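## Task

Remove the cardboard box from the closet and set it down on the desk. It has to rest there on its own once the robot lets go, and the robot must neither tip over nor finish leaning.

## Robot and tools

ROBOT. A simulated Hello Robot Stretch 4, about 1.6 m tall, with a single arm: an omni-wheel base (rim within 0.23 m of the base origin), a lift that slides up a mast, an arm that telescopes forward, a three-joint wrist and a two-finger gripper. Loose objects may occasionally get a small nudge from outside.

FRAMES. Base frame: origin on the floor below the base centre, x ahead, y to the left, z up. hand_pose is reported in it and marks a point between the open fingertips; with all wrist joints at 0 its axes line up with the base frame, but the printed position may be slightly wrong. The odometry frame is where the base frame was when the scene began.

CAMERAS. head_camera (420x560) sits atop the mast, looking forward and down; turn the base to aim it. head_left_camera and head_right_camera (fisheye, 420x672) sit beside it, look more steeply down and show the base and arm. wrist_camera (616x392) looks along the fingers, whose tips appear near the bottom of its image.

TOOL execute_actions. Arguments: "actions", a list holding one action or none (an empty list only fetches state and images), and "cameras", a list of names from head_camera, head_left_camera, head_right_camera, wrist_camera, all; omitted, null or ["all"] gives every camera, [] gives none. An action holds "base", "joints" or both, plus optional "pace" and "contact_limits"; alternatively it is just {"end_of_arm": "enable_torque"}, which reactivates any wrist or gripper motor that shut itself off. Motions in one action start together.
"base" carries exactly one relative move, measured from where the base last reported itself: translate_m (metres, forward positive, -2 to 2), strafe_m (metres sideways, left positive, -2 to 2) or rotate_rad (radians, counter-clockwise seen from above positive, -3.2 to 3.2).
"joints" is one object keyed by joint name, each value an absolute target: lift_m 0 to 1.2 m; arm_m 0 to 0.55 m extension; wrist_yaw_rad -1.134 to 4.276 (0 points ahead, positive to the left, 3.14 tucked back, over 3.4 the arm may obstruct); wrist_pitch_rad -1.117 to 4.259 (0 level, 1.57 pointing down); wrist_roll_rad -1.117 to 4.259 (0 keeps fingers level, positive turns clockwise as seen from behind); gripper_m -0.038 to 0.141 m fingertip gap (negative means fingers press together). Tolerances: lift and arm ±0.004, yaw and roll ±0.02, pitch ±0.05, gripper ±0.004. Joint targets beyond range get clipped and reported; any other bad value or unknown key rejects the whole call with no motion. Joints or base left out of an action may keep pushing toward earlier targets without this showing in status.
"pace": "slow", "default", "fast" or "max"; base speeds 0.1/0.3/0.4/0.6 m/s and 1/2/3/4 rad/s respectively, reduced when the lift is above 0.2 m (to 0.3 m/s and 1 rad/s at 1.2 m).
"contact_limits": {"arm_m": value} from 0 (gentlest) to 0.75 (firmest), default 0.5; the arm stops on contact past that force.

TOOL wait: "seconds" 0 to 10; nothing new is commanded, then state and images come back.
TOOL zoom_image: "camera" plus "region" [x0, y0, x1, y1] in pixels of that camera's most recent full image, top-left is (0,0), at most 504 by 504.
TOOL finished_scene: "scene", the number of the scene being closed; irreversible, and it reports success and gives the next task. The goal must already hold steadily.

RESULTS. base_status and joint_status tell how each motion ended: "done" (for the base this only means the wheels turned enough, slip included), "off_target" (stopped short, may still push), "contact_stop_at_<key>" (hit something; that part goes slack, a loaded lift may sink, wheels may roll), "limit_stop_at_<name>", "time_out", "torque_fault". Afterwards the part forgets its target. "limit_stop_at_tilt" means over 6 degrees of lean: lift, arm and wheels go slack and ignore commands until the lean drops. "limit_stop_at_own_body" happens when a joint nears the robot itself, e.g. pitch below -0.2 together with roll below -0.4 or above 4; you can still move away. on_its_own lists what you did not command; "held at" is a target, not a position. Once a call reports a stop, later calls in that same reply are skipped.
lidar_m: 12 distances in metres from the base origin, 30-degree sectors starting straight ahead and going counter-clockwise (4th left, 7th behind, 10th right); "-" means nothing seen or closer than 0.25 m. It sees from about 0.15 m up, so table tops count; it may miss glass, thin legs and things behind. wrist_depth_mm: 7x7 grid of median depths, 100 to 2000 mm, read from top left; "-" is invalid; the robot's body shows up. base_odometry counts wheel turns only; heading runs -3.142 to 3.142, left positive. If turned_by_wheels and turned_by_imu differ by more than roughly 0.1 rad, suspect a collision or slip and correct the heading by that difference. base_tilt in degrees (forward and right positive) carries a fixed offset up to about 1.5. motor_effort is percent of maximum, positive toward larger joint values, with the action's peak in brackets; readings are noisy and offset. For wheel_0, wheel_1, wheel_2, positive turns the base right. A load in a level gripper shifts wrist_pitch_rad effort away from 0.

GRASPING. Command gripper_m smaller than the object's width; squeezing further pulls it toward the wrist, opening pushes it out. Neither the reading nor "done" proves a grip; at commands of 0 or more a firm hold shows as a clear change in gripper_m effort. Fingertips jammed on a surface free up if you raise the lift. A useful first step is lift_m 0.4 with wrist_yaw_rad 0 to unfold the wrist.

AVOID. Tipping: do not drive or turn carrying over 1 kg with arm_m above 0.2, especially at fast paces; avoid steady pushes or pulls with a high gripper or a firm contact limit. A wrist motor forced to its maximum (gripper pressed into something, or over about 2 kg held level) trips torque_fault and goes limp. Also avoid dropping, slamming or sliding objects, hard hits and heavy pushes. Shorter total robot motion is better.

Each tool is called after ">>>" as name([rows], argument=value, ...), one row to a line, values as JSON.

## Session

>>> execute_actions([
  {"joints":{"lift_m":0.4,"wrist_yaw_rad":0}},
])

Scene clock: 2.37 s.
base_odometry: x=+0.000 y=+0.000 heading=+0.000 (m, m, rad; odometry frame)
turned_by_wheels: +0.000 (rad since the last result)
turned_by_imu: +0.001 (rad since the last result)
base_tilt: forward=-0.7 right=+0.2 (deg)
lidar_m: 1.65 1.35 1.12 1.12 1.27 1.56 1.53 1.81 2.64 2.61 2.92 1.64
base_status: not commanded
joint_positions: lift_m=+0.400 arm_m=+0.000 wrist_yaw_rad=+0.000 wrist_pitch_rad=-0.010 wrist_roll_rad=+0.006 gripper_m=+0.057
joint_status: all done
motor_effort: lift_m=+22(23) arm_m=-1(0) wrist_yaw_rad=-4(5) wrist_pitch_rad=-6(5) wrist_roll_rad=-1(1) gripper_m=-2(5) wheel_0=+1(0) wheel_1=+0(0) wheel_2=-1(0) (%)
hand_pose: x=+0.4594 y=-0.0873 z=+0.5808 quat_wxyz=(+1.000, +0.003, -0.005, +0.000) (m; base frame)
wrist_depth_mm: 1255 1756 - - - - 1921 / 1255 1661 - - - - 1983 / 1255 1756 - 1921 - 1618 - / 1255 1661 - - - - 1921 / 1255 1661 - - - - 1983 / 1229 1661 203 1983 197 1708 1863 / 1229 1397 1336 112 1336 1255 1281
pictures: head_camera, head_left_camera, head_right_camera, wrist_camera
Images, in order (width x height): head_camera 420x560, head_left_camera 420x672, head_right_camera 420x672, wrist_camera 616x392.

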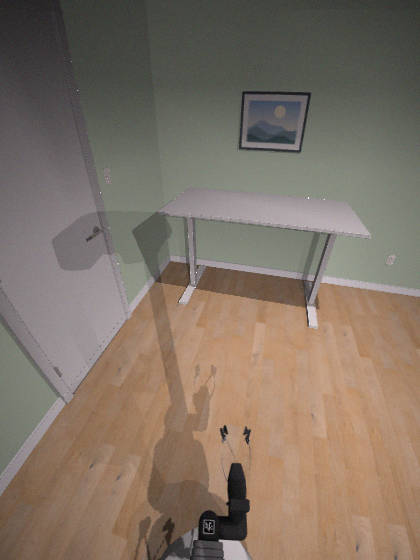

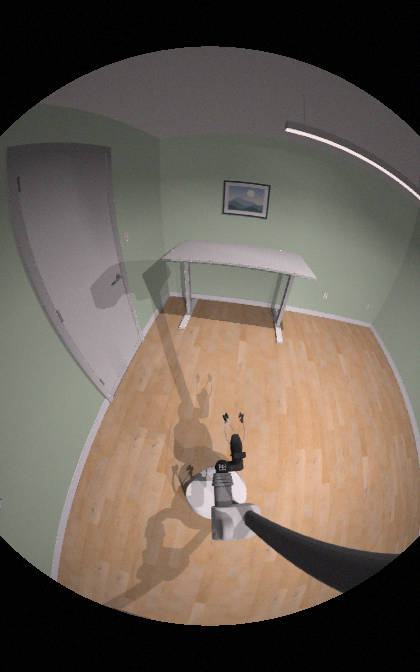

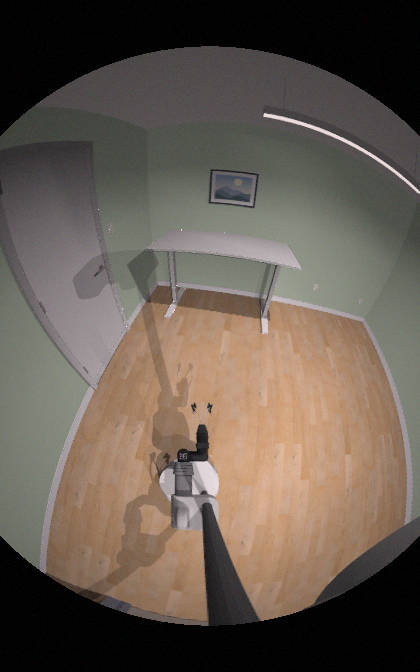

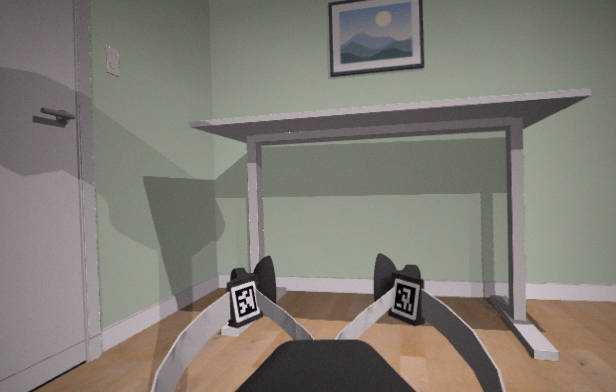

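>>> execute_actions([
  {"base":{"rotate_rad":2.84},"joints":{"lift_m":0.875,"gripper_m":0.0},"pace":"fast"},
], cameras=["head_camera","wrist_camera"])

Scene clock: 5.80 s.
base_odometry: x=+0.000 y=+0.000 heading=+2.840 (m, m, rad; odometry frame)
turned_by_wheels: +2.840 (rad since the last result)
turned_by_imu: +2.899 (rad since the last result)
base_tilt: forward=-0.7 right=+0.3 (deg)
lidar_m: 1.55 1.58 1.99 2.59 2.66 2.66 2.07 1.73 1.22 1.12 1.16 1.45
base_status: done
joint_positions: lift_m=+0.875 arm_m=+0.000 wrist_yaw_rad=+0.000 wrist_pitch_rad=-0.010 wrist_roll_rad=+0.006 gripper_m=+0.000
joint_status: all done
motor_effort: lift_m=+22(23) arm_m=-1(1) wrist_yaw_rad=-3(2) wrist_pitch_rad=-6(6) wrist_roll_rad=+0(1) gripper_m=-5(7) wheel_0=-2(12) wheel_1=-2(8) wheel_2=-2(12) (%)
hand_pose: x=+0.4594 y=-0.0873 z=+1.0558 quat_wxyz=(+1.000, +0.003, -0.005, +0.000) (m; base frame)
wrist_depth_mm: 1336 1336 1366 1366 - 1863 1336 / 1336 1336 1336 1366 - 1921 1366 / 1366 1308 1366 1366 - 1921 1366 / 1336 1308 1397 1366 - 1983 1366 / 1336 1336 1366 1366 - 1983 1366 / 1366 1336 1336 198 189 1983 1397 / 1366 1366 1336 112 - 1756 1397
pictures: head_camera, wrist_camera
Images, in order (width x height): head_camera 420x560, wrist_camera 616x392.

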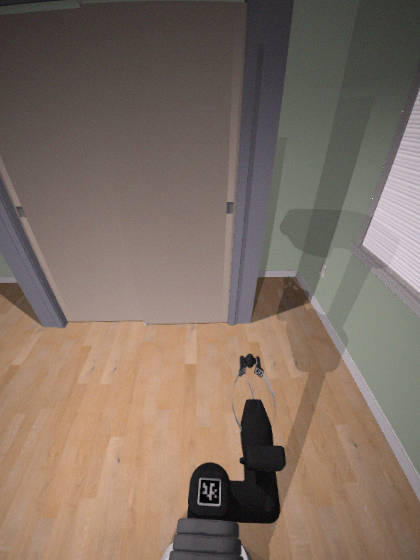

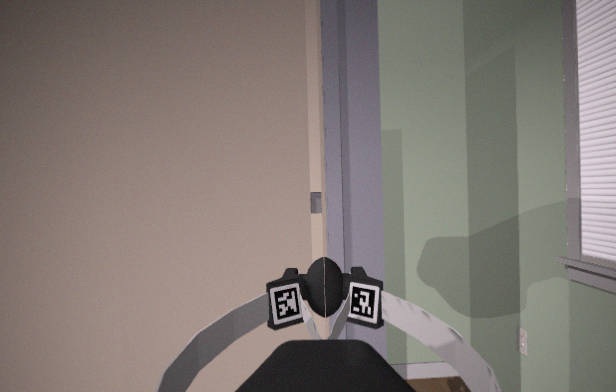

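Nicely aligned. Drive closer.

>>> execute_actions([
  {"base":{"translate_m":1.03},"joints":{"lift_m":0.9},"pace":"fast"},
], cameras=["wrist_camera"])

Scene clock: 10.93 s.
base_odometry: x=-0.984 y=+0.306 heading=+2.840 (m, m, rad; odometry frame)
turned_by_wheels: +0.000 (rad since the last result)
turned_by_imu: -0.001 (rad since the last result)
base_tilt: forward=-0.7 right=+0.2 (deg)
lidar_m: 0.52 0.55 0.71 1.45 2.75 3.54 3.53 1.67 1.09 0.99 1.01 0.55
base_status: done
joint_positions: lift_m=+0.900 arm_m=+0.000 wrist_yaw_rad=+0.000 wrist_pitch_rad=-0.010 wrist_roll_rad=+0.006 gripper_m=+0.000
joint_status: all done
motor_effort: lift_m=+21(23) arm_m=-1(1) wrist_yaw_rad=-2(2) wrist_pitch_rad=-6(6) wrist_roll_rad=+0(1) gripper_m=-6(7) wheel_0=+2(12) wheel_1=+1(6) wheel_2=-1(14) (%)
hand_pose: x=+0.4594 y=-0.0874 z=+1.0809 quat_wxyz=(+1.000, +0.003, -0.005, +0.000) (m; base frame)
wrist_depth_mm: 315 319 322 325 314 319 1098 / 314 320 322 325 315 317 1098 / 315 319 325 327 317 319 1098 / 319 322 325 329 314 320 1078 / 317 320 325 330 317 322 1098 / 319 324 327 198 190 324 1098 / 319 324 325 112 320 324 1118
pictures: wrist_camera
Images, in order (width x height): wrist_camera 616x392.

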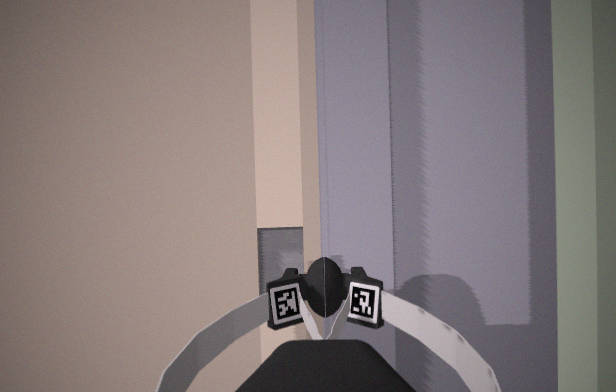

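>>> execute_actions([
  {"base":{"strafe_m":0.037},"joints":{"lift_m":0.885}},
], cameras=[])

>>> execute_actions([
  {"joints":{"arm_m":0.2},"contact_limits":{"arm_m":0.2}},
], cameras=["wrist_camera"])

Scene clock: 13.87 s.
base_odometry: x=-0.994 y=+0.271 heading=+2.840 (m, m, rad; odometry frame)
turned_by_wheels: +0.000 (rad since the last result)
turned_by_imu: +0.001 (rad since the last result)
base_tilt: forward=-0.7 right=+0.2 (deg)
lidar_m: 0.52 0.53 0.70 1.42 2.72 3.46 3.52 1.74 1.13 1.02 1.05 0.54
base_status: done
joint_positions: lift_m=+0.885 arm_m=+0.000 wrist_yaw_rad=+0.000 wrist_pitch_rad=-0.010 wrist_roll_rad=+0.006 gripper_m=+0.000
joint_status: all done
motor_effort: lift_m=+13(21) arm_m=-1(1) wrist_yaw_rad=-3(1) wrist_pitch_rad=-6(5) wrist_roll_rad=+0(0) gripper_m=-7(5) wheel_0=-2(11) wheel_1=+2(10) wheel_2=+0(1) (%)
hand_pose: x=+0.4594 y=-0.0874 z=+1.0665 quat_wxyz=(+1.000, +0.003, -0.005, +0.000) (m; base frame)
wrist_depth_mm: 310 315 319 322 297 314 319 / 312 315 320 324 298 315 319 / 312 317 320 322 298 314 320 / 314 317 322 327 298 315 320 / 314 319 324 325 300 317 320 / 315 319 322 199 189 317 322 / 314 320 324 112 301 317 324
pictures: none
No camera images: the call's "cameras" was empty. Leave "cameras" out to get every camera's image.

Scene clock: 15.27 s.
base_odometry: x=-0.994 y=+0.271 heading=+2.839 (m, m, rad; odometry frame)
turned_by_wheels: -0.001 (rad since the last result)
turned_by_imu: +0.006 (rad since the last result)
base_tilt: forward=-0.7 right=+0.2 (deg)
lidar_m: 0.54 0.53 0.71 1.47 2.73 3.47 3.53 1.71 1.14 1.02 1.05 0.54
base_status: not commanded
joint_positions: lift_m=+0.885 arm_m=+0.098 wrist_yaw_rad=-0.007 wrist_pitch_rad=-0.011 wrist_roll_rad=+0.006 gripper_m=+0.000
joint_status: arm_m contact_stop (moved +0.098 of +0.200)
on_its_own: arm_m is slack since a contact_stop (your +0.200 is given up); wrist_yaw_rad is at rest, and its effort (+19) is outside its rest range (-13 to +13)
motor_effort: lift_m=+14(15) arm_m=+0(18) wrist_yaw_rad=+19(73) wrist_pitch_rad=-5(9) wrist_roll_rad=-1(0) gripper_m=-7(7) wheel_0=-3(3) wheel_1=+0(8) wheel_2=-4(10) (%)
contact_limits: arm_m 0.2
hand_pose: x=+0.5563 y=-0.0896 z=+1.0665 quat_wxyz=(+1.000, +0.003, -0.005, -0.004) (m; base frame)
wrist_depth_mm: 219 222 226 229 200 202 220 / 220 223 227 229 202 203 220 / 220 224 226 229 205 204 220 / 221 224 227 230 209 204 220 / 221 225 227 241 211 204 221 / 221 225 227 204 188 205 221 / 223 225 229 112 204 204 222
pictures: wrist_camera
Images, in order (width x height): wrist_camera 616x392.

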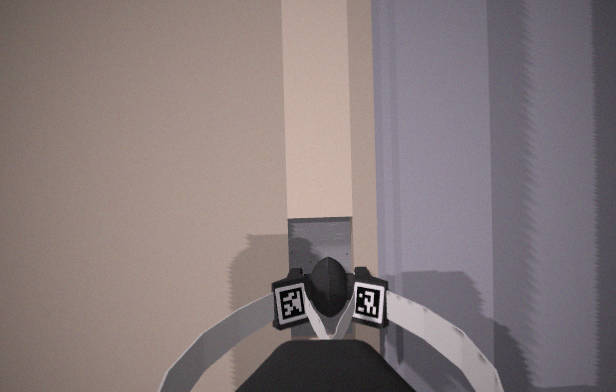

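>>> execute_actions([
  {"base":{"strafe_m":0.8},"joints":{"arm_m":0.1},"pace":"slow"},
], cameras=["wrist_camera","head_camera"])

action 0: "base": strafe_m = 0.8 would last too long for one action: at the pace "slow" strafe_m can be at most 0.78 in either direction: name a faster pace, or command the rest in another action

>>> execute_actions([
  {"base":{"strafe_m":0.75},"joints":{"arm_m":0.1},"pace":"slow"},
], cameras=["wrist_camera","head_camera"])

Scene clock: 26.97 s.
base_odometry: x=-1.163 y=-0.448 heading=+2.752 (m, m, rad; odometry frame)
turned_by_wheels: -0.088 (rad since the last result)
turned_by_imu: -0.989 (rad since the last result)
base_tilt: forward=-0.6 right=+0.2 (deg)
lidar_m: 0.35 0.25 0.25 0.25 0.39 0.96 2.37 3.22 3.02 2.11 1.47 1.40
base_status: strafe_m contact_stop (by the wheels' count: +0.735 of +0.750)
joint_positions: lift_m=+0.885 arm_m=+0.099 wrist_yaw_rad=+0.000 wrist_pitch_rad=-0.010 wrist_roll_rad=+0.006 gripper_m=+0.000
joint_status: all done
on_its_own: the wheels are slack since a contact_stop
motor_effort: lift_m=+16(18) arm_m=+3(8) wrist_yaw_rad=-1(68) wrist_pitch_rad=-6(52) wrist_roll_rad=+0(1) gripper_m=-7(8) wheel_0=+0(26) wheel_1=+0(35) wheel_2=+0(24) (%)
hand_pose: x=+0.5588 y=-0.0874 z=+1.0663 quat_wxyz=(+1.000, +0.003, -0.005, +0.000) (m; base frame)
wrist_depth_mm: 137 168 216 262 1060 991 904 / 137 167 216 258 1078 1025 917 / 137 167 215 258 1078 1025 917 / 137 167 215 259 1078 1025 891 / 136 167 213 260 1098 1008 917 / 135 166 196 198 190 1025 917 / 135 160 200 112 1118 991 946
pictures: head_camera, wrist_camera
Images, in order (width x height): head_camera 420x560, wrist_camera 616x392.

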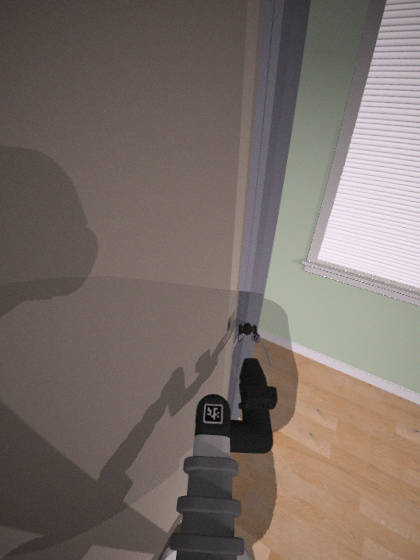

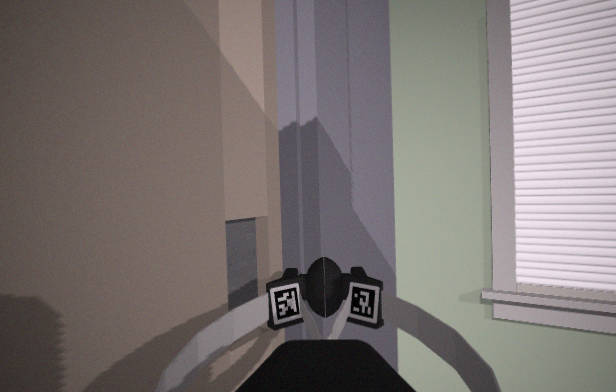

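>>> execute_actions([
  {"base":{"strafe_m":-0.3},"joints":{"arm_m":0.0}},
], cameras=[])

>>> execute_actions([
  {"base":{"rotate_rad":0.97}},
], cameras=[])

>>> execute_actions([
  {"base":{"strafe_m":1.2}},
], cameras=["wrist_camera","head_camera"])

Scene clock: 32.53 s.
base_odometry: x=-1.049 y=-0.170 heading=+2.752 (m, m, rad; odometry frame)
turned_by_wheels: +0.000 (rad since the last result)
turned_by_imu: +0.000 (rad since the last result)
base_tilt: forward=-0.6 right=+0.2 (deg)
lidar_m: 0.71 0.51 0.46 0.51 0.75 2.44 2.53 3.41 2.74 1.90 1.31 1.25
base_status: done
joint_positions: lift_m=+0.885 arm_m=+0.001 wrist_yaw_rad=+0.000 wrist_pitch_rad=-0.010 wrist_roll_rad=+0.006 gripper_m=+0.000
joint_status: all done
motor_effort: lift_m=+16(16) arm_m=-4(6) wrist_yaw_rad=-1(3) wrist_pitch_rad=-6(5) wrist_roll_rad=-1(0) gripper_m=-7(6) wheel_0=+1(11) wheel_1=-1(9) wheel_2=+0(2) (%)
hand_pose: x=+0.4602 y=-0.0874 z=+1.0663 quat_wxyz=(+1.000, +0.003, -0.005, +0.000) (m; base frame)
wrist_depth_mm: 384 492 1464 1255 1078 946 854 / 387 488 1464 1281 1078 960 854 / 387 488 1464 1255 1078 960 866 / 384 488 1464 1229 1118 946 891 / 384 484 1499 1281 1078 976 878 / 382 484 1397 198 190 960 866 / 379 466 1397 112 1060 946 891
pictures: none
No camera images: the call's "cameras" was empty. Leave "cameras" out to get every camera's image.

Scene clock: 34.23 s.
base_odometry: x=-1.049 y=-0.170 heading=-2.562 (m, m, rad; odometry frame)
turned_by_wheels: +0.970 (rad since the last result)
turned_by_imu: +0.990 (rad since the last result)
base_tilt: forward=-0.7 right=+0.2 (deg)
lidar_m: 0.48 0.49 0.68 1.37 2.48 3.16 3.57 2.07 1.40 1.26 0.78 0.53
base_status: done
joint_positions: lift_m=+0.885 arm_m=+0.001 wrist_yaw_rad=+0.000 wrist_pitch_rad=-0.010 wrist_roll_rad=+0.006 gripper_m=+0.000
joint_status: not commanded
motor_effort: lift_m=+16(16) arm_m=-5(4) wrist_yaw_rad=-1(1) wrist_pitch_rad=-5(6) wrist_roll_rad=-2(0) gripper_m=-6(6) wheel_0=-2(9) wheel_1=-1(7) wheel_2=-3(9) (%)
hand_pose: x=+0.4602 y=-0.0874 z=+1.0663 quat_wxyz=(+1.000, +0.003, -0.005, +0.000) (m; base frame)
wrist_depth_mm: 268 271 274 279 279 283 287 / 267 272 274 278 281 286 287 / 268 273 277 279 282 286 290 / 270 272 277 281 282 286 289 / 270 272 278 278 283 287 290 / 271 273 276 198 190 286 291 / 271 273 276 112 285 287 293
pictures: none
No camera images: the call's "cameras" was empty. Leave "cameras" out to get every camera's image.

Scene clock: 39.70 s.
base_odometry: x=-0.392 y=-1.174 heading=-2.563 (m, m, rad; odometry frame)
turned_by_wheels: -0.001 (rad since the last result)
turned_by_imu: -0.360 (rad since the last result)
base_tilt: forward=-0.8 right=+0.3 (deg)
lidar_m: 0.37 0.28 0.32 1.41 1.38 1.47 2.14 2.97 3.13 2.40 1.01 0.50
base_status: done
joint_positions: lift_m=+0.885 arm_m=+0.000 wrist_yaw_rad=-0.020 wrist_pitch_rad=-0.010 wrist_roll_rad=+0.006 gripper_m=+0.000
joint_status: not commanded
on_its_own: wrist_yaw_rad is at rest, and its effort (+56) is outside its rest range (-13 to +13)
motor_effort: lift_m=+16(16) arm_m=+1(4) wrist_yaw_rad=+56(98) wrist_pitch_rad=-6(20) wrist_roll_rad=+1(1) gripper_m=-8(12) wheel_0=-4(14) wheel_1=+0(10) wheel_2=-14(19) (%)
hand_pose: x=+0.4574 y=-0.0932 z=+1.0663 quat_wxyz=(+1.000, +0.003, -0.005, -0.010) (m; base frame)
wrist_depth_mm: 174 190 209 232 264 301 345 / 175 190 210 234 263 300 345 / 174 190 209 234 263 300 345 / 174 190 209 232 263 301 345 / 174 190 210 230 263 304 343 / 174 191 204 191 187 303 345 / 174 191 206 112 270 290 347
pictures: head_camera, wrist_camera
Images, in order (width x height): head_camera 420x560, wrist_camera 616x392.

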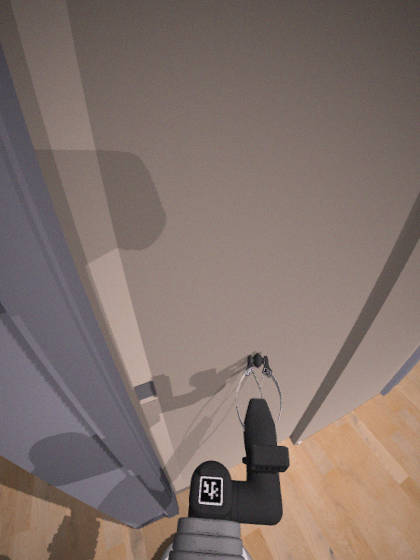

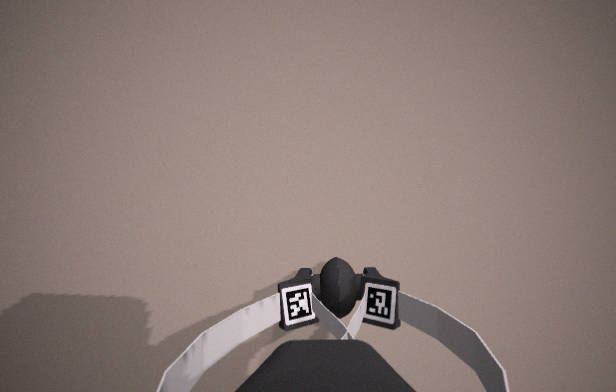

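Drifted into the door. Back off and re-square.

>>> execute_actions([
  {"base":{"translate_m":-0.25}},
], cameras=[])

>>> execute_actions([
  {"base":{"rotate_rad":0.42}},
], cameras=["wrist_camera"])

Scene clock: 43.27 s.
base_odometry: x=-0.183 y=-1.038 heading=-2.564 (m, m, rad; odometry frame)
turned_by_wheels: +0.000 (rad since the last result)
turned_by_imu: +0.001 (rad since the last result)
base_tilt: forward=-0.7 right=+0.3 (deg)
lidar_m: 0.60 0.51 1.34 1.29 1.27 1.35 1.94 2.81 2.90 2.55 1.69 0.78
base_status: done
joint_positions: lift_m=+0.885 arm_m=+0.000 wrist_yaw_rad=+0.000 wrist_pitch_rad=-0.010 wrist_roll_rad=+0.006 gripper_m=+0.000
joint_status: not commanded
motor_effort: lift_m=+16(16) arm_m=+1(1) wrist_yaw_rad=-1(57) wrist_pitch_rad=-5(6) wrist_roll_rad=-2(2) gripper_m=-7(8) wheel_0=-2(12) wheel_1=-1(6) wheel_2=+0(13) (%)
hand_pose: x=+0.4592 y=-0.0874 z=+1.0663 quat_wxyz=(+1.000, +0.003, -0.005, +0.000) (m; base frame)
wrist_depth_mm: 342 389 421 466 521 585 621 / 338 387 427 469 525 591 634 / 330 392 424 466 525 591 621 / 325 389 427 473 525 591 627 / 320 394 427 462 521 591 627 / 314 387 413 198 189 585 640 / 307 384 418 112 530 580 640
pictures: none
No camera images: the call's "cameras" was empty. Leave "cameras" out to get every camera's image.

Scene clock: 44.47 s.
base_odometry: x=-0.183 y=-1.038 heading=-2.144 (m, m, rad; odometry frame)
turned_by_wheels: +0.420 (rad since the last result)
turned_by_imu: +0.428 (rad since the last result)
base_tilt: forward=-0.7 right=+0.2 (deg)
lidar_m: 0.51 1.31 1.35 1.27 1.30 1.74 3.54 2.93 2.60 2.46 0.88 0.62
base_status: done
joint_positions: lift_m=+0.885 arm_m=+0.000 wrist_yaw_rad=+0.000 wrist_pitch_rad=-0.010 wrist_roll_rad=+0.006 gripper_m=+0.000
joint_status: not commanded
motor_effort: lift_m=+16(16) arm_m=+1(1) wrist_yaw_rad=-1(1) wrist_pitch_rad=-6(6) wrist_roll_rad=-1(1) gripper_m=-6(6) wheel_0=-2(10) wheel_1=-2(7) wheel_2=-2(8) (%)
hand_pose: x=+0.4592 y=-0.0874 z=+1.0663 quat_wxyz=(+1.000, +0.003, -0.005, +0.000) (m; base frame)
wrist_depth_mm: 1060 306 306 368 366 366 364 / 1042 307 307 366 366 366 362 / 1060 309 309 368 368 368 364 / 1060 312 309 307 368 366 366 / 1060 310 309 294 370 368 368 / 1078 312 309 197 190 370 368 / 1060 312 297 112 368 368 370
pictures: wrist_camera
Images, in order (width x height): wrist_camera 616x392.

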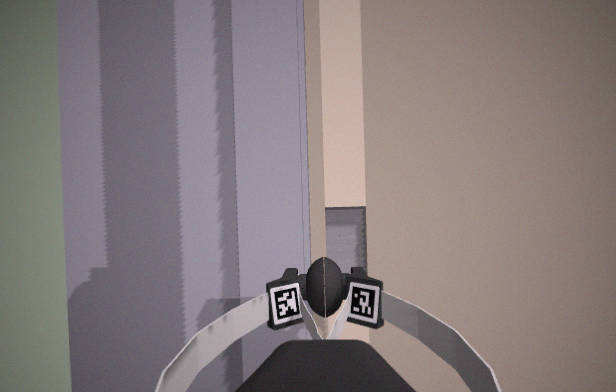

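Pull center +0.037; strafe right 0.03.

>>> execute_actions([
  {"base":{"strafe_m":-0.03}},
], cameras=[])

>>> execute_actions([
  {"joints":{"arm_m":0.25},"contact_limits":{"arm_m":0.2}},
], cameras=["wrist_camera"])

Scene clock: 46.60 s.
base_odometry: x=-0.208 y=-1.022 heading=-2.144 (m, m, rad; odometry frame)
turned_by_wheels: +0.000 (rad since the last result)
turned_by_imu: +0.000 (rad since the last result)
base_tilt: forward=-0.6 right=+0.2 (deg)
lidar_m: 0.51 0.55 1.38 1.29 1.35 1.77 3.54 2.91 2.57 2.41 0.88 0.61
base_status: done
joint_positions: lift_m=+0.885 arm_m=+0.000 wrist_yaw_rad=+0.000 wrist_pitch_rad=-0.010 wrist_roll_rad=+0.006 gripper_m=+0.000
joint_status: not commanded
motor_effort: lift_m=+16(16) arm_m=+1(1) wrist_yaw_rad=-2(2) wrist_pitch_rad=-5(7) wrist_roll_rad=+1(1) gripper_m=-8(6) wheel_0=+1(7) wheel_1=-1(10) wheel_2=+0(1) (%)
hand_pose: x=+0.4592 y=-0.0874 z=+1.0663 quat_wxyz=(+1.000, +0.003, -0.005, +0.000) (m; base frame)
wrist_depth_mm: 310 309 296 370 368 364 366 / 310 309 294 370 368 368 364 / 310 309 294 370 370 368 366 / 312 310 296 373 370 368 366 / 314 314 297 373 373 370 368 / 314 312 297 198 190 373 370 / 315 314 297 112 375 368 370
pictures: none
No camera images: the call's "cameras" was empty. Leave "cameras" out to get every camera's image.

Scene clock: 48.17 s.
base_odometry: x=-0.208 y=-1.021 heading=-2.145 (m, m, rad; odometry frame)
turned_by_wheels: +0.000 (rad since the last result)
turned_by_imu: +0.009 (rad since the last result)
base_tilt: forward=-0.7 right=+0.3 (deg)
lidar_m: 0.50 0.55 1.34 1.30 1.35 1.80 3.55 2.93 2.58 2.41 0.88 0.63
base_status: not commanded
joint_positions: lift_m=+0.885 arm_m=+0.141 wrist_yaw_rad=-0.003 wrist_pitch_rad=-0.010 wrist_roll_rad=+0.006 gripper_m=+0.000
joint_status: arm_m contact_stop (moved +0.141 of +0.250)
on_its_own: arm_m is slack since a contact_stop (your +0.250 is given up)
motor_effort: lift_m=+16(16) arm_m=+0(23) wrist_yaw_rad=+6(66) wrist_pitch_rad=-6(13) wrist_roll_rad=-1(0) gripper_m=-7(7) wheel_0=+0(3) wheel_1=-1(7) wheel_2=-4(10) (%)
contact_limits: arm_m 0.2
hand_pose: x=+0.5997 y=-0.0882 z=+1.0663 quat_wxyz=(+1.000, +0.003, -0.005, -0.001) (m; base frame)
wrist_depth_mm: 169 154 157 231 229 229 229 / 170 155 155 232 230 228 229 / 170 155 155 231 230 229 229 / 170 156 155 233 232 229 229 / 171 156 156 243 232 231 230 / 172 157 156 206 187 232 230 / 172 156 156 112 233 232 231
pictures: wrist_camera
Images, in order (width x height): wrist_camera 616x392.

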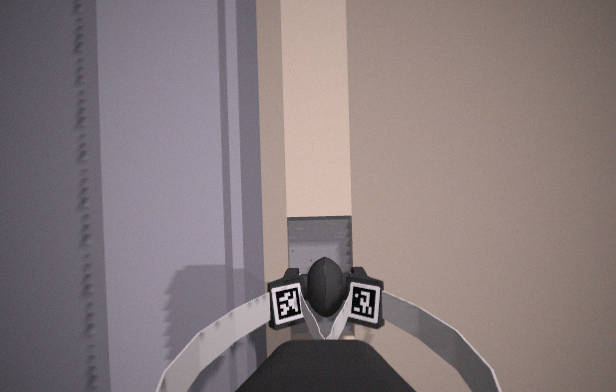

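>>> execute_actions([
  {"base":{"strafe_m":-0.25},"joints":{"arm_m":0.143},"pace":"slow"},
], cameras=["wrist_camera","head_camera"])

Scene clock: 52.63 s.
base_odometry: x=-0.418 y=-0.886 heading=-2.144 (m, m, rad; odometry frame)
turned_by_wheels: +0.000 (rad since the last result)
turned_by_imu: +0.002 (rad since the last result)
base_tilt: forward=-0.6 right=+0.2 (deg)
lidar_m: 0.59 0.55 1.62 1.55 1.59 2.16 3.56 2.90 2.31 2.18 0.80 0.62
base_status: done
joint_positions: lift_m=+0.885 arm_m=+0.142 wrist_yaw_rad=+0.002 wrist_pitch_rad=-0.010 wrist_roll_rad=+0.006 gripper_m=+0.000
joint_status: all done
motor_effort: lift_m=+16(16) arm_m=+5(9) wrist_yaw_rad=-8(34) wrist_pitch_rad=-6(6) wrist_roll_rad=-1(1) gripper_m=-5(6) wheel_0=+5(16) wheel_1=-2(6) wheel_2=+1(2) (%)
hand_pose: x=+0.6018 y=-0.0868 z=+1.0663 quat_wxyz=(+1.000, +0.003, -0.005, +0.001) (m; base frame)
wrist_depth_mm: 508 661 647 234 232 230 229 / 504 741 904 236 234 231 230 / 504 750 917 235 234 232 231 / 504 699 946 236 234 232 232 / 496 732 931 245 236 233 233 / 492 741 831 195 189 234 233 / 488 603 525 112 235 234 234
pictures: head_camera, wrist_camera
Images, in order (width x height): head_camera 420x560, wrist_camera 616x392.

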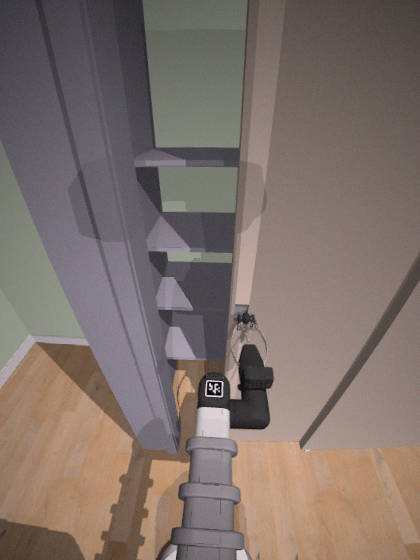

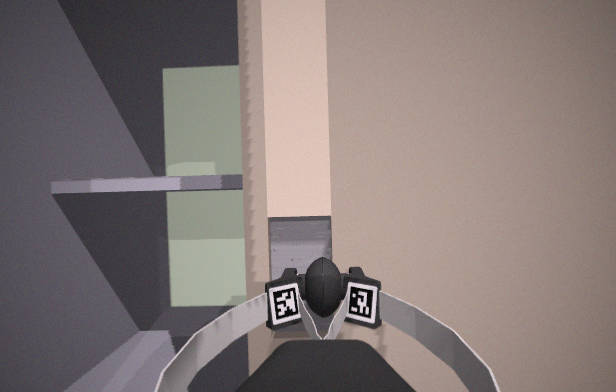

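Slides easily.

>>> execute_actions([
  {"base":{"strafe_m":-0.4},"pace":"slow"},
], cameras=["head_camera","head_left_camera"])

Scene clock: 58.60 s.
base_odometry: x=-0.754 y=-0.669 heading=-2.144 (m, m, rad; odometry frame)
turned_by_wheels: +0.000 (rad since the last result)
turned_by_imu: +0.004 (rad since the last result)
base_tilt: forward=-0.7 right=+0.2 (deg)
lidar_m: 0.58 0.84 0.79 1.94 2.01 2.70 3.54 2.62 1.91 1.76 0.82 0.55
base_status: done
joint_positions: lift_m=+0.885 arm_m=+0.142 wrist_yaw_rad=+0.000 wrist_pitch_rad=-0.010 wrist_roll_rad=+0.006 gripper_m=+0.000
joint_status: not commanded
motor_effort: lift_m=+16(16) arm_m=+4(5) wrist_yaw_rad=-3(35) wrist_pitch_rad=-5(6) wrist_roll_rad=-1(0) gripper_m=-8(11) wheel_0=+3(20) wheel_1=-3(5) wheel_2=+1(0) (%)
hand_pose: x=+0.6017 y=-0.0873 z=+1.0663 quat_wxyz=(+1.000, +0.003, -0.005, +0.000) (m; base frame)
wrist_depth_mm: 668 676 244 242 195 193 191 / 946 931 244 243 195 193 193 / 931 931 245 244 195 193 193 / 946 931 246 245 196 195 193 / 946 946 258 245 196 195 193 / 917 904 257 198 190 195 195 / 615 603 247 112 197 196 195
pictures: head_camera, head_left_camera
Images, in order (width x height): head_camera 420x560, head_left_camera 420x672.

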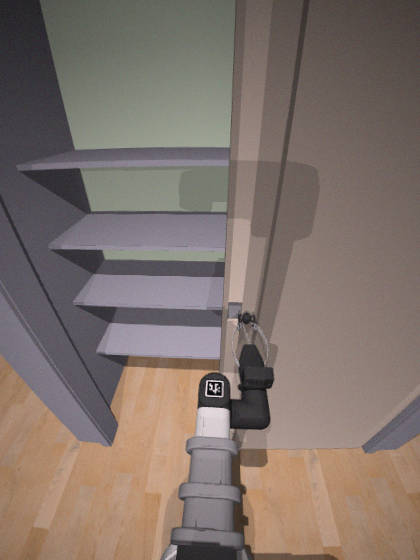

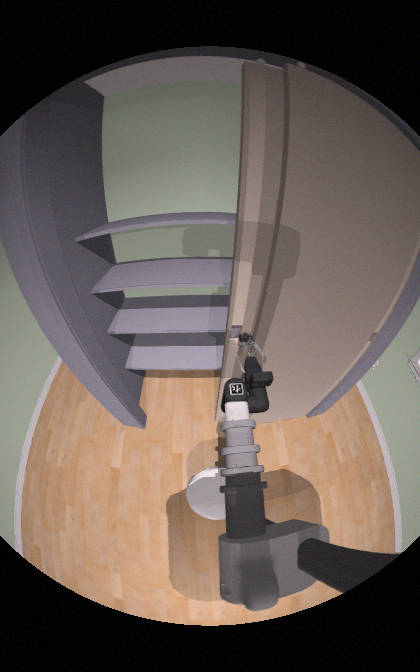

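>>> execute_actions([
  {"joints":{"arm_m":0.0}},
], cameras=[])

>>> execute_actions([
  {"base":{"strafe_m":0.45}},
], cameras=[])

>>> execute_actions([
  {"base":{"rotate_rad":-0.6}},
], cameras=["head_camera","head_left_camera"])

Scene clock: 61.87 s.
base_odometry: x=-0.754 y=-0.669 heading=-2.144 (m, m, rad; odometry frame)
turned_by_wheels: +0.000 (rad since the last result)
turned_by_imu: +0.001 (rad since the last result)
base_tilt: forward=-0.6 right=+0.2 (deg)
lidar_m: 0.58 0.84 0.81 1.94 2.02 2.70 3.55 2.62 1.89 1.77 0.82 0.58
base_status: not commanded
joint_positions: lift_m=+0.885 arm_m=+0.001 wrist_yaw_rad=+0.000 wrist_pitch_rad=-0.010 wrist_roll_rad=+0.006 gripper_m=+0.000
joint_status: all done
motor_effort: lift_m=+16(16) arm_m=-5(5) wrist_yaw_rad=-1(2) wrist_pitch_rad=-5(5) wrist_roll_rad=+0(0) gripper_m=-6(6) wheel_0=+3(3) wheel_1=-3(2) wheel_2=+1(0) (%)
hand_pose: x=+0.4602 y=-0.0874 z=+1.0663 quat_wxyz=(+1.000, +0.003, -0.005, +0.000) (m; base frame)
wrist_depth_mm: 768 723 732 384 336 334 330 / 960 1025 1042 382 336 334 330 / 1025 1098 1078 387 338 334 332 / 991 1078 1060 384 338 334 334 / 1042 1060 1078 387 338 336 336 / 931 917 878 197 189 338 334 / 917 904 661 112 338 340 336
pictures: none
No camera images: the call's "cameras" was empty. Leave "cameras" out to get every camera's image.

Scene clock: 64.70 s.
base_odometry: x=-0.376 y=-0.913 heading=-2.144 (m, m, rad; odometry frame)
turned_by_wheels: +0.000 (rad since the last result)
turned_by_imu: +0.002 (rad since the last result)
base_tilt: forward=-0.7 right=+0.2 (deg)
lidar_m: 0.56 0.53 1.57 1.49 1.53 2.09 3.57 2.93 2.36 2.22 0.81 0.77
base_status: done
joint_positions: lift_m=+0.885 arm_m=+0.001 wrist_yaw_rad=+0.000 wrist_pitch_rad=-0.010 wrist_roll_rad=+0.006 gripper_m=+0.000
joint_status: not commanded
motor_effort: lift_m=+16(16) arm_m=-5(4) wrist_yaw_rad=-2(1) wrist_pitch_rad=-5(5) wrist_roll_rad=+0(1) gripper_m=-5(6) wheel_0=-2(13) wheel_1=+1(9) wheel_2=+0(1) (%)
hand_pose: x=+0.4602 y=-0.0874 z=+1.0663 quat_wxyz=(+1.000, +0.003, -0.005, +0.000) (m; base frame)
wrist_depth_mm: 310 654 741 707 707 707 723 / 312 634 991 1042 1042 1025 1042 / 310 647 1060 1078 1042 1025 1042 / 307 634 1078 1060 1042 1078 1042 / 307 621 1060 1078 1060 1042 1025 / 307 621 854 198 189 842 820 / 309 410 661 112 668 647 1042
pictures: none
No camera images: the call's "cameras" was empty. Leave "cameras" out to get every camera's image.

Scene clock: 66.10 s.
base_odometry: x=-0.376 y=-0.913 heading=-2.744 (m, m, rad; odometry frame)
turned_by_wheels: -0.599 (rad since the last result)
turned_by_imu: -0.612 (rad since the last result)
base_tilt: forward=-0.7 right=+0.2 (deg)
lidar_m: 0.78 0.85 0.53 1.60 1.49 1.52 1.99 2.76 2.73 2.42 2.21 0.89
base_status: done
joint_positions: lift_m=+0.885 arm_m=+0.001 wrist_yaw_rad=+0.000 wrist_pitch_rad=-0.010 wrist_roll_rad=+0.006 gripper_m=+0.000
joint_status: not commanded
motor_effort: lift_m=+16(16) arm_m=-5(5) wrist_yaw_rad=-2(2) wrist_pitch_rad=-5(5) wrist_roll_rad=+0(1) gripper_m=-6(7) wheel_0=+2(5) wheel_1=+2(7) wheel_2=+3(11) (%)
hand_pose: x=+0.4602 y=-0.0874 z=+1.0663 quat_wxyz=(+1.000, +0.003, -0.005, +0.000) (m; base frame)
wrist_depth_mm: 676 741 1138 569 591 741 931 / 891 991 1042 580 597 732 946 / 931 1060 1182 574 597 732 946 / 917 1025 1160 574 591 732 931 / 946 1042 1182 580 597 732 931 / 904 917 904 198 189 723 917 / 654 707 1160 112 615 699 917
pictures: head_camera, head_left_camera
Images, in order (width x height): head_camera 420x560, head_left_camera 420x672.

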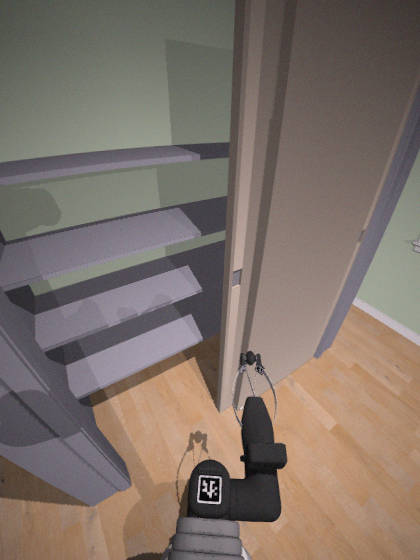

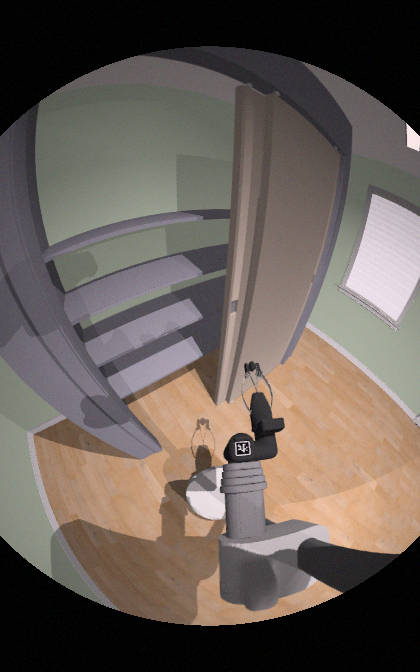

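>>> execute_actions([
  {"base":{"rotate_rad":0.3},"joints":{"arm_m":0.35,"wrist_yaw_rad":-1.1}},
], cameras=["wrist_camera","head_camera"])

Scene clock: 69.23 s.
base_odometry: x=-0.376 y=-0.913 heading=-2.444 (m, m, rad; odometry frame)
turned_by_wheels: +0.299 (rad since the last result)
turned_by_imu: +0.306 (rad since the last result)
base_tilt: forward=-0.7 right=+0.2 (deg)
lidar_m: 0.85 0.54 0.58 1.51 1.48 1.69 2.76 2.72 2.70 2.21 1.27 0.75
base_status: done
joint_positions: lift_m=+0.885 arm_m=+0.349 wrist_yaw_rad=-1.100 wrist_pitch_rad=-0.010 wrist_roll_rad=+0.006 gripper_m=+0.000
joint_status: all done
motor_effort: lift_m=+16(16) arm_m=+5(9) wrist_yaw_rad=-2(8) wrist_pitch_rad=-5(5) wrist_roll_rad=+0(0) gripper_m=-6(6) wheel_0=-4(8) wheel_1=-1(7) wheel_2=-2(9) (%)
hand_pose: x=+0.5731 y=-0.2967 z=+1.0663 quat_wxyz=(+0.853, +0.000, -0.006, -0.523) (m; base frame)
wrist_depth_mm: 661 287 370 778 1983 1863 1808 / 891 287 370 759 1983 1863 1808 / 931 286 370 759 1983 1863 1808 / 917 283 370 741 1983 1921 1808 / 960 282 373 621 1983 1921 1808 / 878 281 368 198 190 1921 1808 / 609 279 368 112 1921 1921 1808
pictures: head_camera, wrist_camera
Images, in order (width x height): head_camera 420x560, wrist_camera 616x392.

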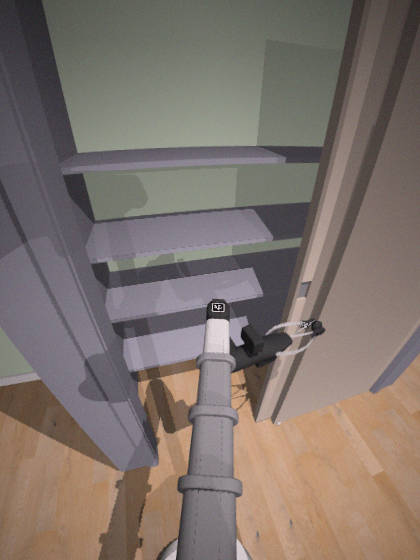

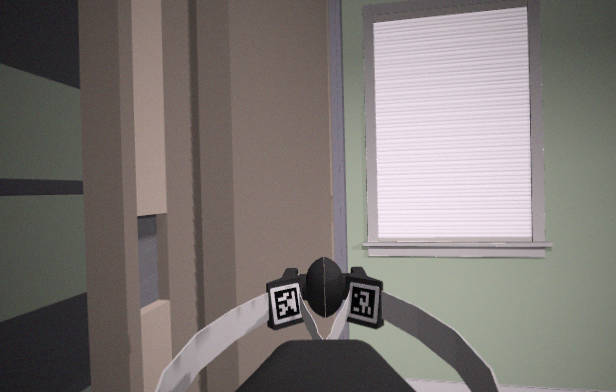

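Hand is outside. Yaw back, extend, then yaw.

>>> execute_actions([
  {"base":{"rotate_rad":0.3},"joints":{"wrist_yaw_rad":0}},
], cameras=[])

>>> execute_actions([
  {"joints":{"arm_m":0.55}},
], cameras=[])

>>> execute_actions([
  {"joints":{"wrist_yaw_rad":-1.13}},
], cameras=["wrist_camera","head_camera"])

Scene clock: 71.97 s.
base_odometry: x=-0.376 y=-0.913 heading=-2.145 (m, m, rad; odometry frame)
turned_by_wheels: +0.300 (rad since the last result)
turned_by_imu: +0.306 (rad since the last result)
base_tilt: forward=-0.7 right=+0.2 (deg)
lidar_m: 0.58 0.53 1.55 1.49 1.55 2.10 3.55 2.94 2.36 2.21 0.81 0.75
base_status: done
joint_positions: lift_m=+0.885 arm_m=+0.349 wrist_yaw_rad=+0.000 wrist_pitch_rad=-0.010 wrist_roll_rad=+0.006 gripper_m=+0.000
joint_status: all done
motor_effort: lift_m=+16(16) arm_m=+5(5) wrist_yaw_rad=-1(6) wrist_pitch_rad=-5(5) wrist_roll_rad=-1(0) gripper_m=-6(6) wheel_0=-3(4) wheel_1=-1(8) wheel_2=-1(10) (%)
hand_pose: x=+0.8086 y=-0.0875 z=+1.0663 quat_wxyz=(+1.000, +0.003, -0.005, +0.000) (m; base frame)
wrist_depth_mm: 445 621 707 707 699 691 676 / 442 668 707 691 699 699 691 / 439 654 707 707 699 691 691 / 402 569 707 707 707 699 691 / 436 640 707 707 699 699 691 / 436 640 707 198 190 699 699 / 430 564 525 112 574 530 554
pictures: none
No camera images: the call's "cameras" was empty. Leave "cameras" out to get every camera's image.

Scene clock: 73.67 s.
base_odometry: x=-0.376 y=-0.913 heading=-2.145 (m, m, rad; odometry frame)
turned_by_wheels: +0.000 (rad since the last result)
turned_by_imu: +0.000 (rad since the last result)
base_tilt: forward=-0.6 right=+0.2 (deg)
lidar_m: 0.59 0.52 1.58 1.49 1.53 2.10 3.55 2.92 2.37 2.23 0.83 0.76
base_status: not commanded
joint_positions: lift_m=+0.885 arm_m=+0.549 wrist_yaw_rad=+0.000 wrist_pitch_rad=-0.010 wrist_roll_rad=+0.006 gripper_m=+0.000
joint_status: all done
motor_effort: lift_m=+16(16) arm_m=+5(4) wrist_yaw_rad=-2(2) wrist_pitch_rad=-5(6) wrist_roll_rad=-1(2) gripper_m=-5(5) wheel_0=-3(3) wheel_1=-1(1) wheel_2=-1(2) (%)
hand_pose: x=+1.0085 y=-0.0874 z=+1.0663 quat_wxyz=(+1.000, +0.003, -0.005, +0.000) (m; base frame)
wrist_depth_mm: 449 508 504 496 496 492 492 / 449 504 500 496 496 496 492 / - - - - - - - / 424 508 508 500 496 500 496 / 442 512 508 504 504 500 496 / 442 517 508 198 189 500 500 / 439 517 508 112 500 500 496
pictures: none
No camera images: the call's "cameras" was empty. Leave "cameras" out to get every camera's image.

Scene clock: 74.90 s.
base_odometry: x=-0.376 y=-0.913 heading=-2.145 (m, m, rad; odometry frame)
turned_by_wheels: +0.000 (rad since the last result)
turned_by_imu: +0.000 (rad since the last result)
base_tilt: forward=-0.7 right=+0.2 (deg)
lidar_m: 0.59 0.53 1.57 1.50 1.56 2.08 3.55 2.94 2.35 2.22 0.83 0.77
base_status: not commanded
joint_positions: lift_m=+0.885 arm_m=+0.549 wrist_yaw_rad=-1.130 wrist_pitch_rad=-0.010 wrist_roll_rad=+0.006 gripper_m=+0.000
joint_status: all done
motor_effort: lift_m=+16(16) arm_m=+5(5) wrist_yaw_rad=-3(7) wrist_pitch_rad=-5(6) wrist_roll_rad=-1(2) gripper_m=-7(7) wheel_0=-3(3) wheel_1=-1(1) wheel_2=-1(1) (%)
hand_pose: x=+0.7642 y=-0.2982 z=+1.0663 quat_wxyz=(+0.845, +0.000, -0.006, -0.535) (m; base frame)
wrist_depth_mm: 564 661 683 699 1281 1205 314 / 569 707 891 1078 1229 1229 315 / 530 683 931 1397 1366 1205 317 / 530 661 854 1205 1336 1229 319 / 559 691 931 1281 1366 1229 314 / 559 707 809 198 190 1255 315 / 535 609 525 112 1308 539 315
pictures: head_camera, wrist_camera
Images, in order (width x height): head_camera 420x560, wrist_camera 616x392.

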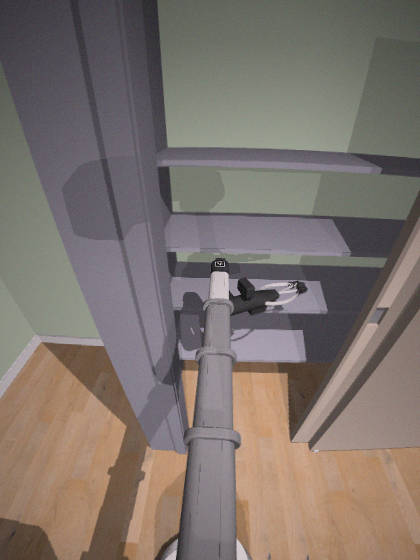

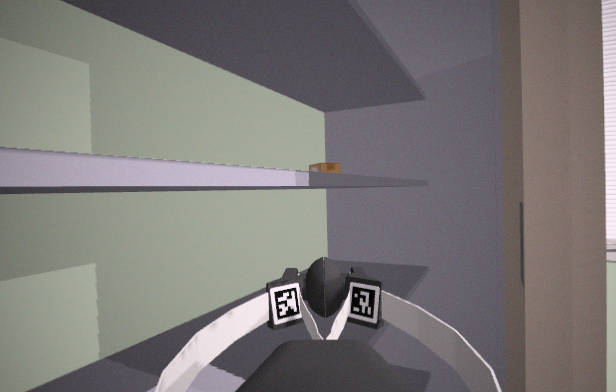

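>>> execute_actions([
  {"joints":{"wrist_yaw_rad":0}},
], cameras=[])

>>> execute_actions([
  {"joints":{"arm_m":0},"base":{"translate_m":-0.1}},
], cameras=[])

>>> execute_actions([
  {"base":{"strafe_m":-1.55},"pace":"fast"},
], cameras=[])

>>> execute_actions([
  {"base":{"rotate_rad":1.54},"joints":{"wrist_yaw_rad":-1.13}},
], cameras=["wrist_camera","head_right_camera"])

Scene clock: 84.13 s.
base_odometry: x=-0.376 y=-0.913 heading=-2.145 (m, m, rad; odometry frame)
turned_by_wheels: +0.000 (rad since the last result)
turned_by_imu: +0.001 (rad since the last result)
base_tilt: forward=-0.7 right=+0.1 (deg)
lidar_m: 0.57 0.55 1.56 1.50 1.56 2.08 3.56 2.93 2.39 2.23 0.81 0.76
base_status: not commanded
joint_positions: lift_m=+0.885 arm_m=+0.549 wrist_yaw_rad=+0.000 wrist_pitch_rad=-0.010 wrist_roll_rad=+0.006 gripper_m=+0.000
joint_status: all done
motor_effort: lift_m=+16(16) arm_m=+5(5) wrist_yaw_rad=+0(7) wrist_pitch_rad=-5(5) wrist_roll_rad=-1(1) gripper_m=-5(6) wheel_0=-3(3) wheel_1=-1(1) wheel_2=-1(1) (%)
hand_pose: x=+1.0085 y=-0.0875 z=+1.0663 quat_wxyz=(+1.000, +0.003, -0.005, +0.000) (m; base frame)
wrist_depth_mm: 449 504 496 500 492 492 488 / 452 508 500 500 496 492 492 / - - - - - - - / 421 504 508 504 496 496 492 / 442 512 508 504 504 492 492 / 442 517 508 198 190 496 496 / 436 517 512 112 504 500 496
pictures: none
No camera images: the call's "cameras" was empty. Leave "cameras" out to get every camera's image.

Scene clock: 86.80 s.
base_odometry: x=-0.322 y=-0.829 heading=-2.145 (m, m, rad; odometry frame)
turned_by_wheels: +0.000 (rad since the last result)
turned_by_imu: +0.000 (rad since the last result)
base_tilt: forward=-0.7 right=+0.2 (deg)
lidar_m: 0.65 0.64 1.56 1.48 1.56 2.09 3.44 2.83 2.36 2.21 0.97 0.85
base_status: done
joint_positions: lift_m=+0.885 arm_m=+0.001 wrist_yaw_rad=+0.000 wrist_pitch_rad=-0.010 wrist_roll_rad=+0.006 gripper_m=+0.000
joint_status: all done
motor_effort: lift_m=+16(16) arm_m=-5(4) wrist_yaw_rad=-1(1) wrist_pitch_rad=-6(7) wrist_roll_rad=+0(0) gripper_m=-6(7) wheel_0=-3(12) wheel_1=-2(6) wheel_2=+1(8) (%)
hand_pose: x=+0.4602 y=-0.0874 z=+1.0663 quat_wxyz=(+1.000, +0.003, -0.005, +0.000) (m; base frame)
wrist_depth_mm: 418 452 991 820 820 854 854 / 418 452 976 1078 1098 1118 1138 / 421 445 1182 1160 1138 1138 1138 / 421 445 1042 1160 1182 1160 1160 / 424 436 1160 1160 1160 1160 1118 / 427 439 842 198 190 842 809 / 427 415 960 112 1160 1160 1118
pictures: none
No camera images: the call's "cameras" was empty. Leave "cameras" out to get every camera's image.

Scene clock: 92.07 s.
base_odometry: x=-1.623 y=+0.013 heading=-2.145 (m, m, rad; odometry frame)
turned_by_wheels: +0.000 (rad since the last result)
turned_by_imu: -0.005 (rad since the last result)
base_tilt: forward=-0.6 right=+0.2 (deg)
lidar_m: 0.65 0.69 0.95 3.03 3.14 3.49 3.29 1.04 0.69 0.65 0.67 0.94
base_status: done
joint_positions: lift_m=+0.885 arm_m=+0.001 wrist_yaw_rad=+0.000 wrist_pitch_rad=-0.010 wrist_roll_rad=+0.006 gripper_m=+0.000
joint_status: not commanded
motor_effort: lift_m=+16(17) arm_m=-4(5) wrist_yaw_rad=+0(0) wrist_pitch_rad=-5(6) wrist_roll_rad=+0(1) gripper_m=-7(4) wheel_0=-1(12) wheel_1=+1(12) wheel_2=+0(2) (%)
hand_pose: x=+0.4602 y=-0.0874 z=+1.0663 quat_wxyz=(+1.000, +0.003, -0.005, +0.000) (m; base frame)
wrist_depth_mm: 477 455 452 1182 1182 1160 878 / 473 455 455 1205 1182 1182 904 / 473 459 455 1255 1182 1205 904 / 477 449 455 1182 1182 1182 917 / 484 449 459 1229 1182 1205 917 / 480 449 462 198 189 1205 917 / 484 449 459 112 1182 1160 917
pictures: none
No camera images: the call's "cameras" was empty. Leave "cameras" out to get every camera's image.

Scene clock: 94.13 s.
base_odometry: x=-1.623 y=+0.013 heading=-0.606 (m, m, rad; odometry frame)
turned_by_wheels: +1.539 (rad since the last result)
turned_by_imu: +1.572 (rad since the last result)
base_tilt: forward=-0.7 right=+0.3 (deg)
lidar_m: 3.03 3.15 2.70 2.54 1.06 0.71 0.66 0.67 0.90 0.67 0.66 0.95
base_status: done
joint_positions: lift_m=+0.885 arm_m=+0.001 wrist_yaw_rad=-1.130 wrist_pitch_rad=-0.010 wrist_roll_rad=+0.006 gripper_m=+0.000
joint_status: all done
motor_effort: lift_m=+16(16) arm_m=-4(4) wrist_yaw_rad=-2(9) wrist_pitch_rad=-5(6) wrist_roll_rad=-1(1) gripper_m=-6(7) wheel_0=-2(11) wheel_1=-2(8) wheel_2=-2(15) (%)
hand_pose: x=+0.2158 y=-0.2982 z=+1.0663 quat_wxyz=(+0.845, +0.000, -0.006, -0.535) (m; base frame)
wrist_depth_mm: 1618 842 732 661 585 525 484 / 1576 854 741 661 609 530 488 / 1576 854 750 654 597 530 484 / 1537 866 750 668 609 521 492 / 1576 866 750 661 615 525 496 / 1537 866 750 198 189 530 492 / 1537 878 723 112 597 512 492
pictures: head_right_camera, wrist_camera
Images, in order (width x height): head_right_camera 420x672, wrist_camera 616x392.

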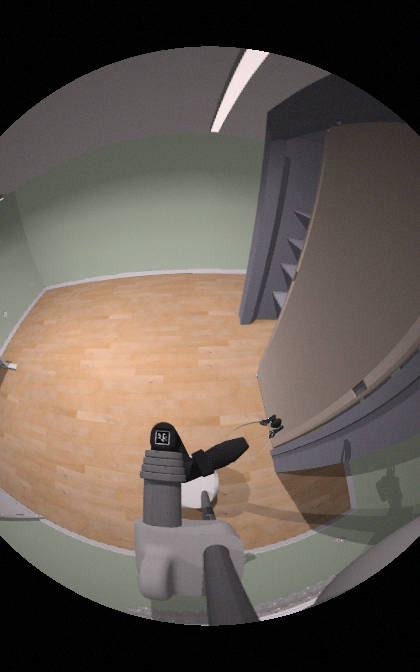

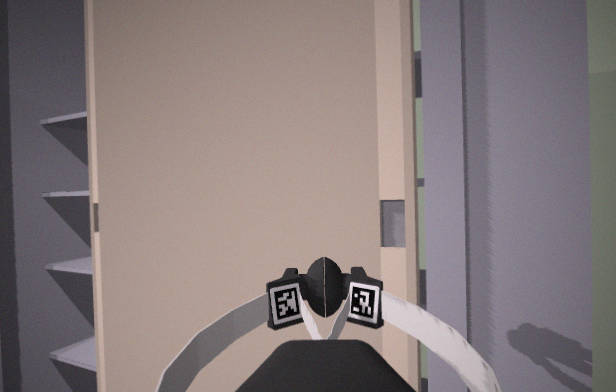

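>>> execute_actions([
  {"base":{"strafe_m":-0.35},"joints":{"arm_m":0.05}},
], cameras=["wrist_camera"])

Scene clock: 98.10 s.
base_odometry: x=-1.822 y=-0.275 heading=-0.606 (m, m, rad; odometry frame)
turned_by_wheels: +0.000 (rad since the last result)
turned_by_imu: -0.001 (rad since the last result)
base_tilt: forward=-0.7 right=+0.2 (deg)
lidar_m: 1.72 3.14 3.09 2.89 1.03 0.69 0.63 0.66 0.93 0.31 0.32 0.46
base_status: done
joint_positions: lift_m=+0.885 arm_m=+0.049 wrist_yaw_rad=-1.130 wrist_pitch_rad=-0.010 wrist_roll_rad=+0.006 gripper_m=+0.000
joint_status: all done
motor_effort: lift_m=+16(16) arm_m=+5(5) wrist_yaw_rad=-2(2) wrist_pitch_rad=-5(7) wrist_roll_rad=+0(2) gripper_m=-6(6) wheel_0=+1(11) wheel_1=-1(10) wheel_2=+0(0) (%)
hand_pose: x=+0.2641 y=-0.2982 z=+1.0663 quat_wxyz=(+0.845, +0.000, -0.006, -0.535) (m; base frame)
wrist_depth_mm: 402 347 304 268 212 197 191 / 407 347 304 271 226 199 192 / 407 351 306 272 227 198 193 / 413 353 307 277 229 199 193 / 418 355 307 278 253 200 193 / 418 355 303 198 190 200 194 / 418 357 294 112 210 196 195
pictures: wrist_camera
Images, in order (width x height): wrist_camera 616x392.

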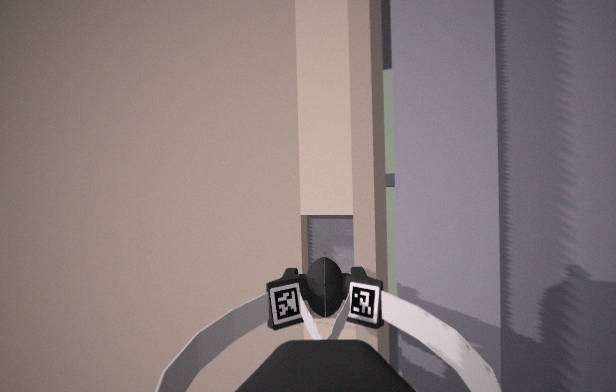

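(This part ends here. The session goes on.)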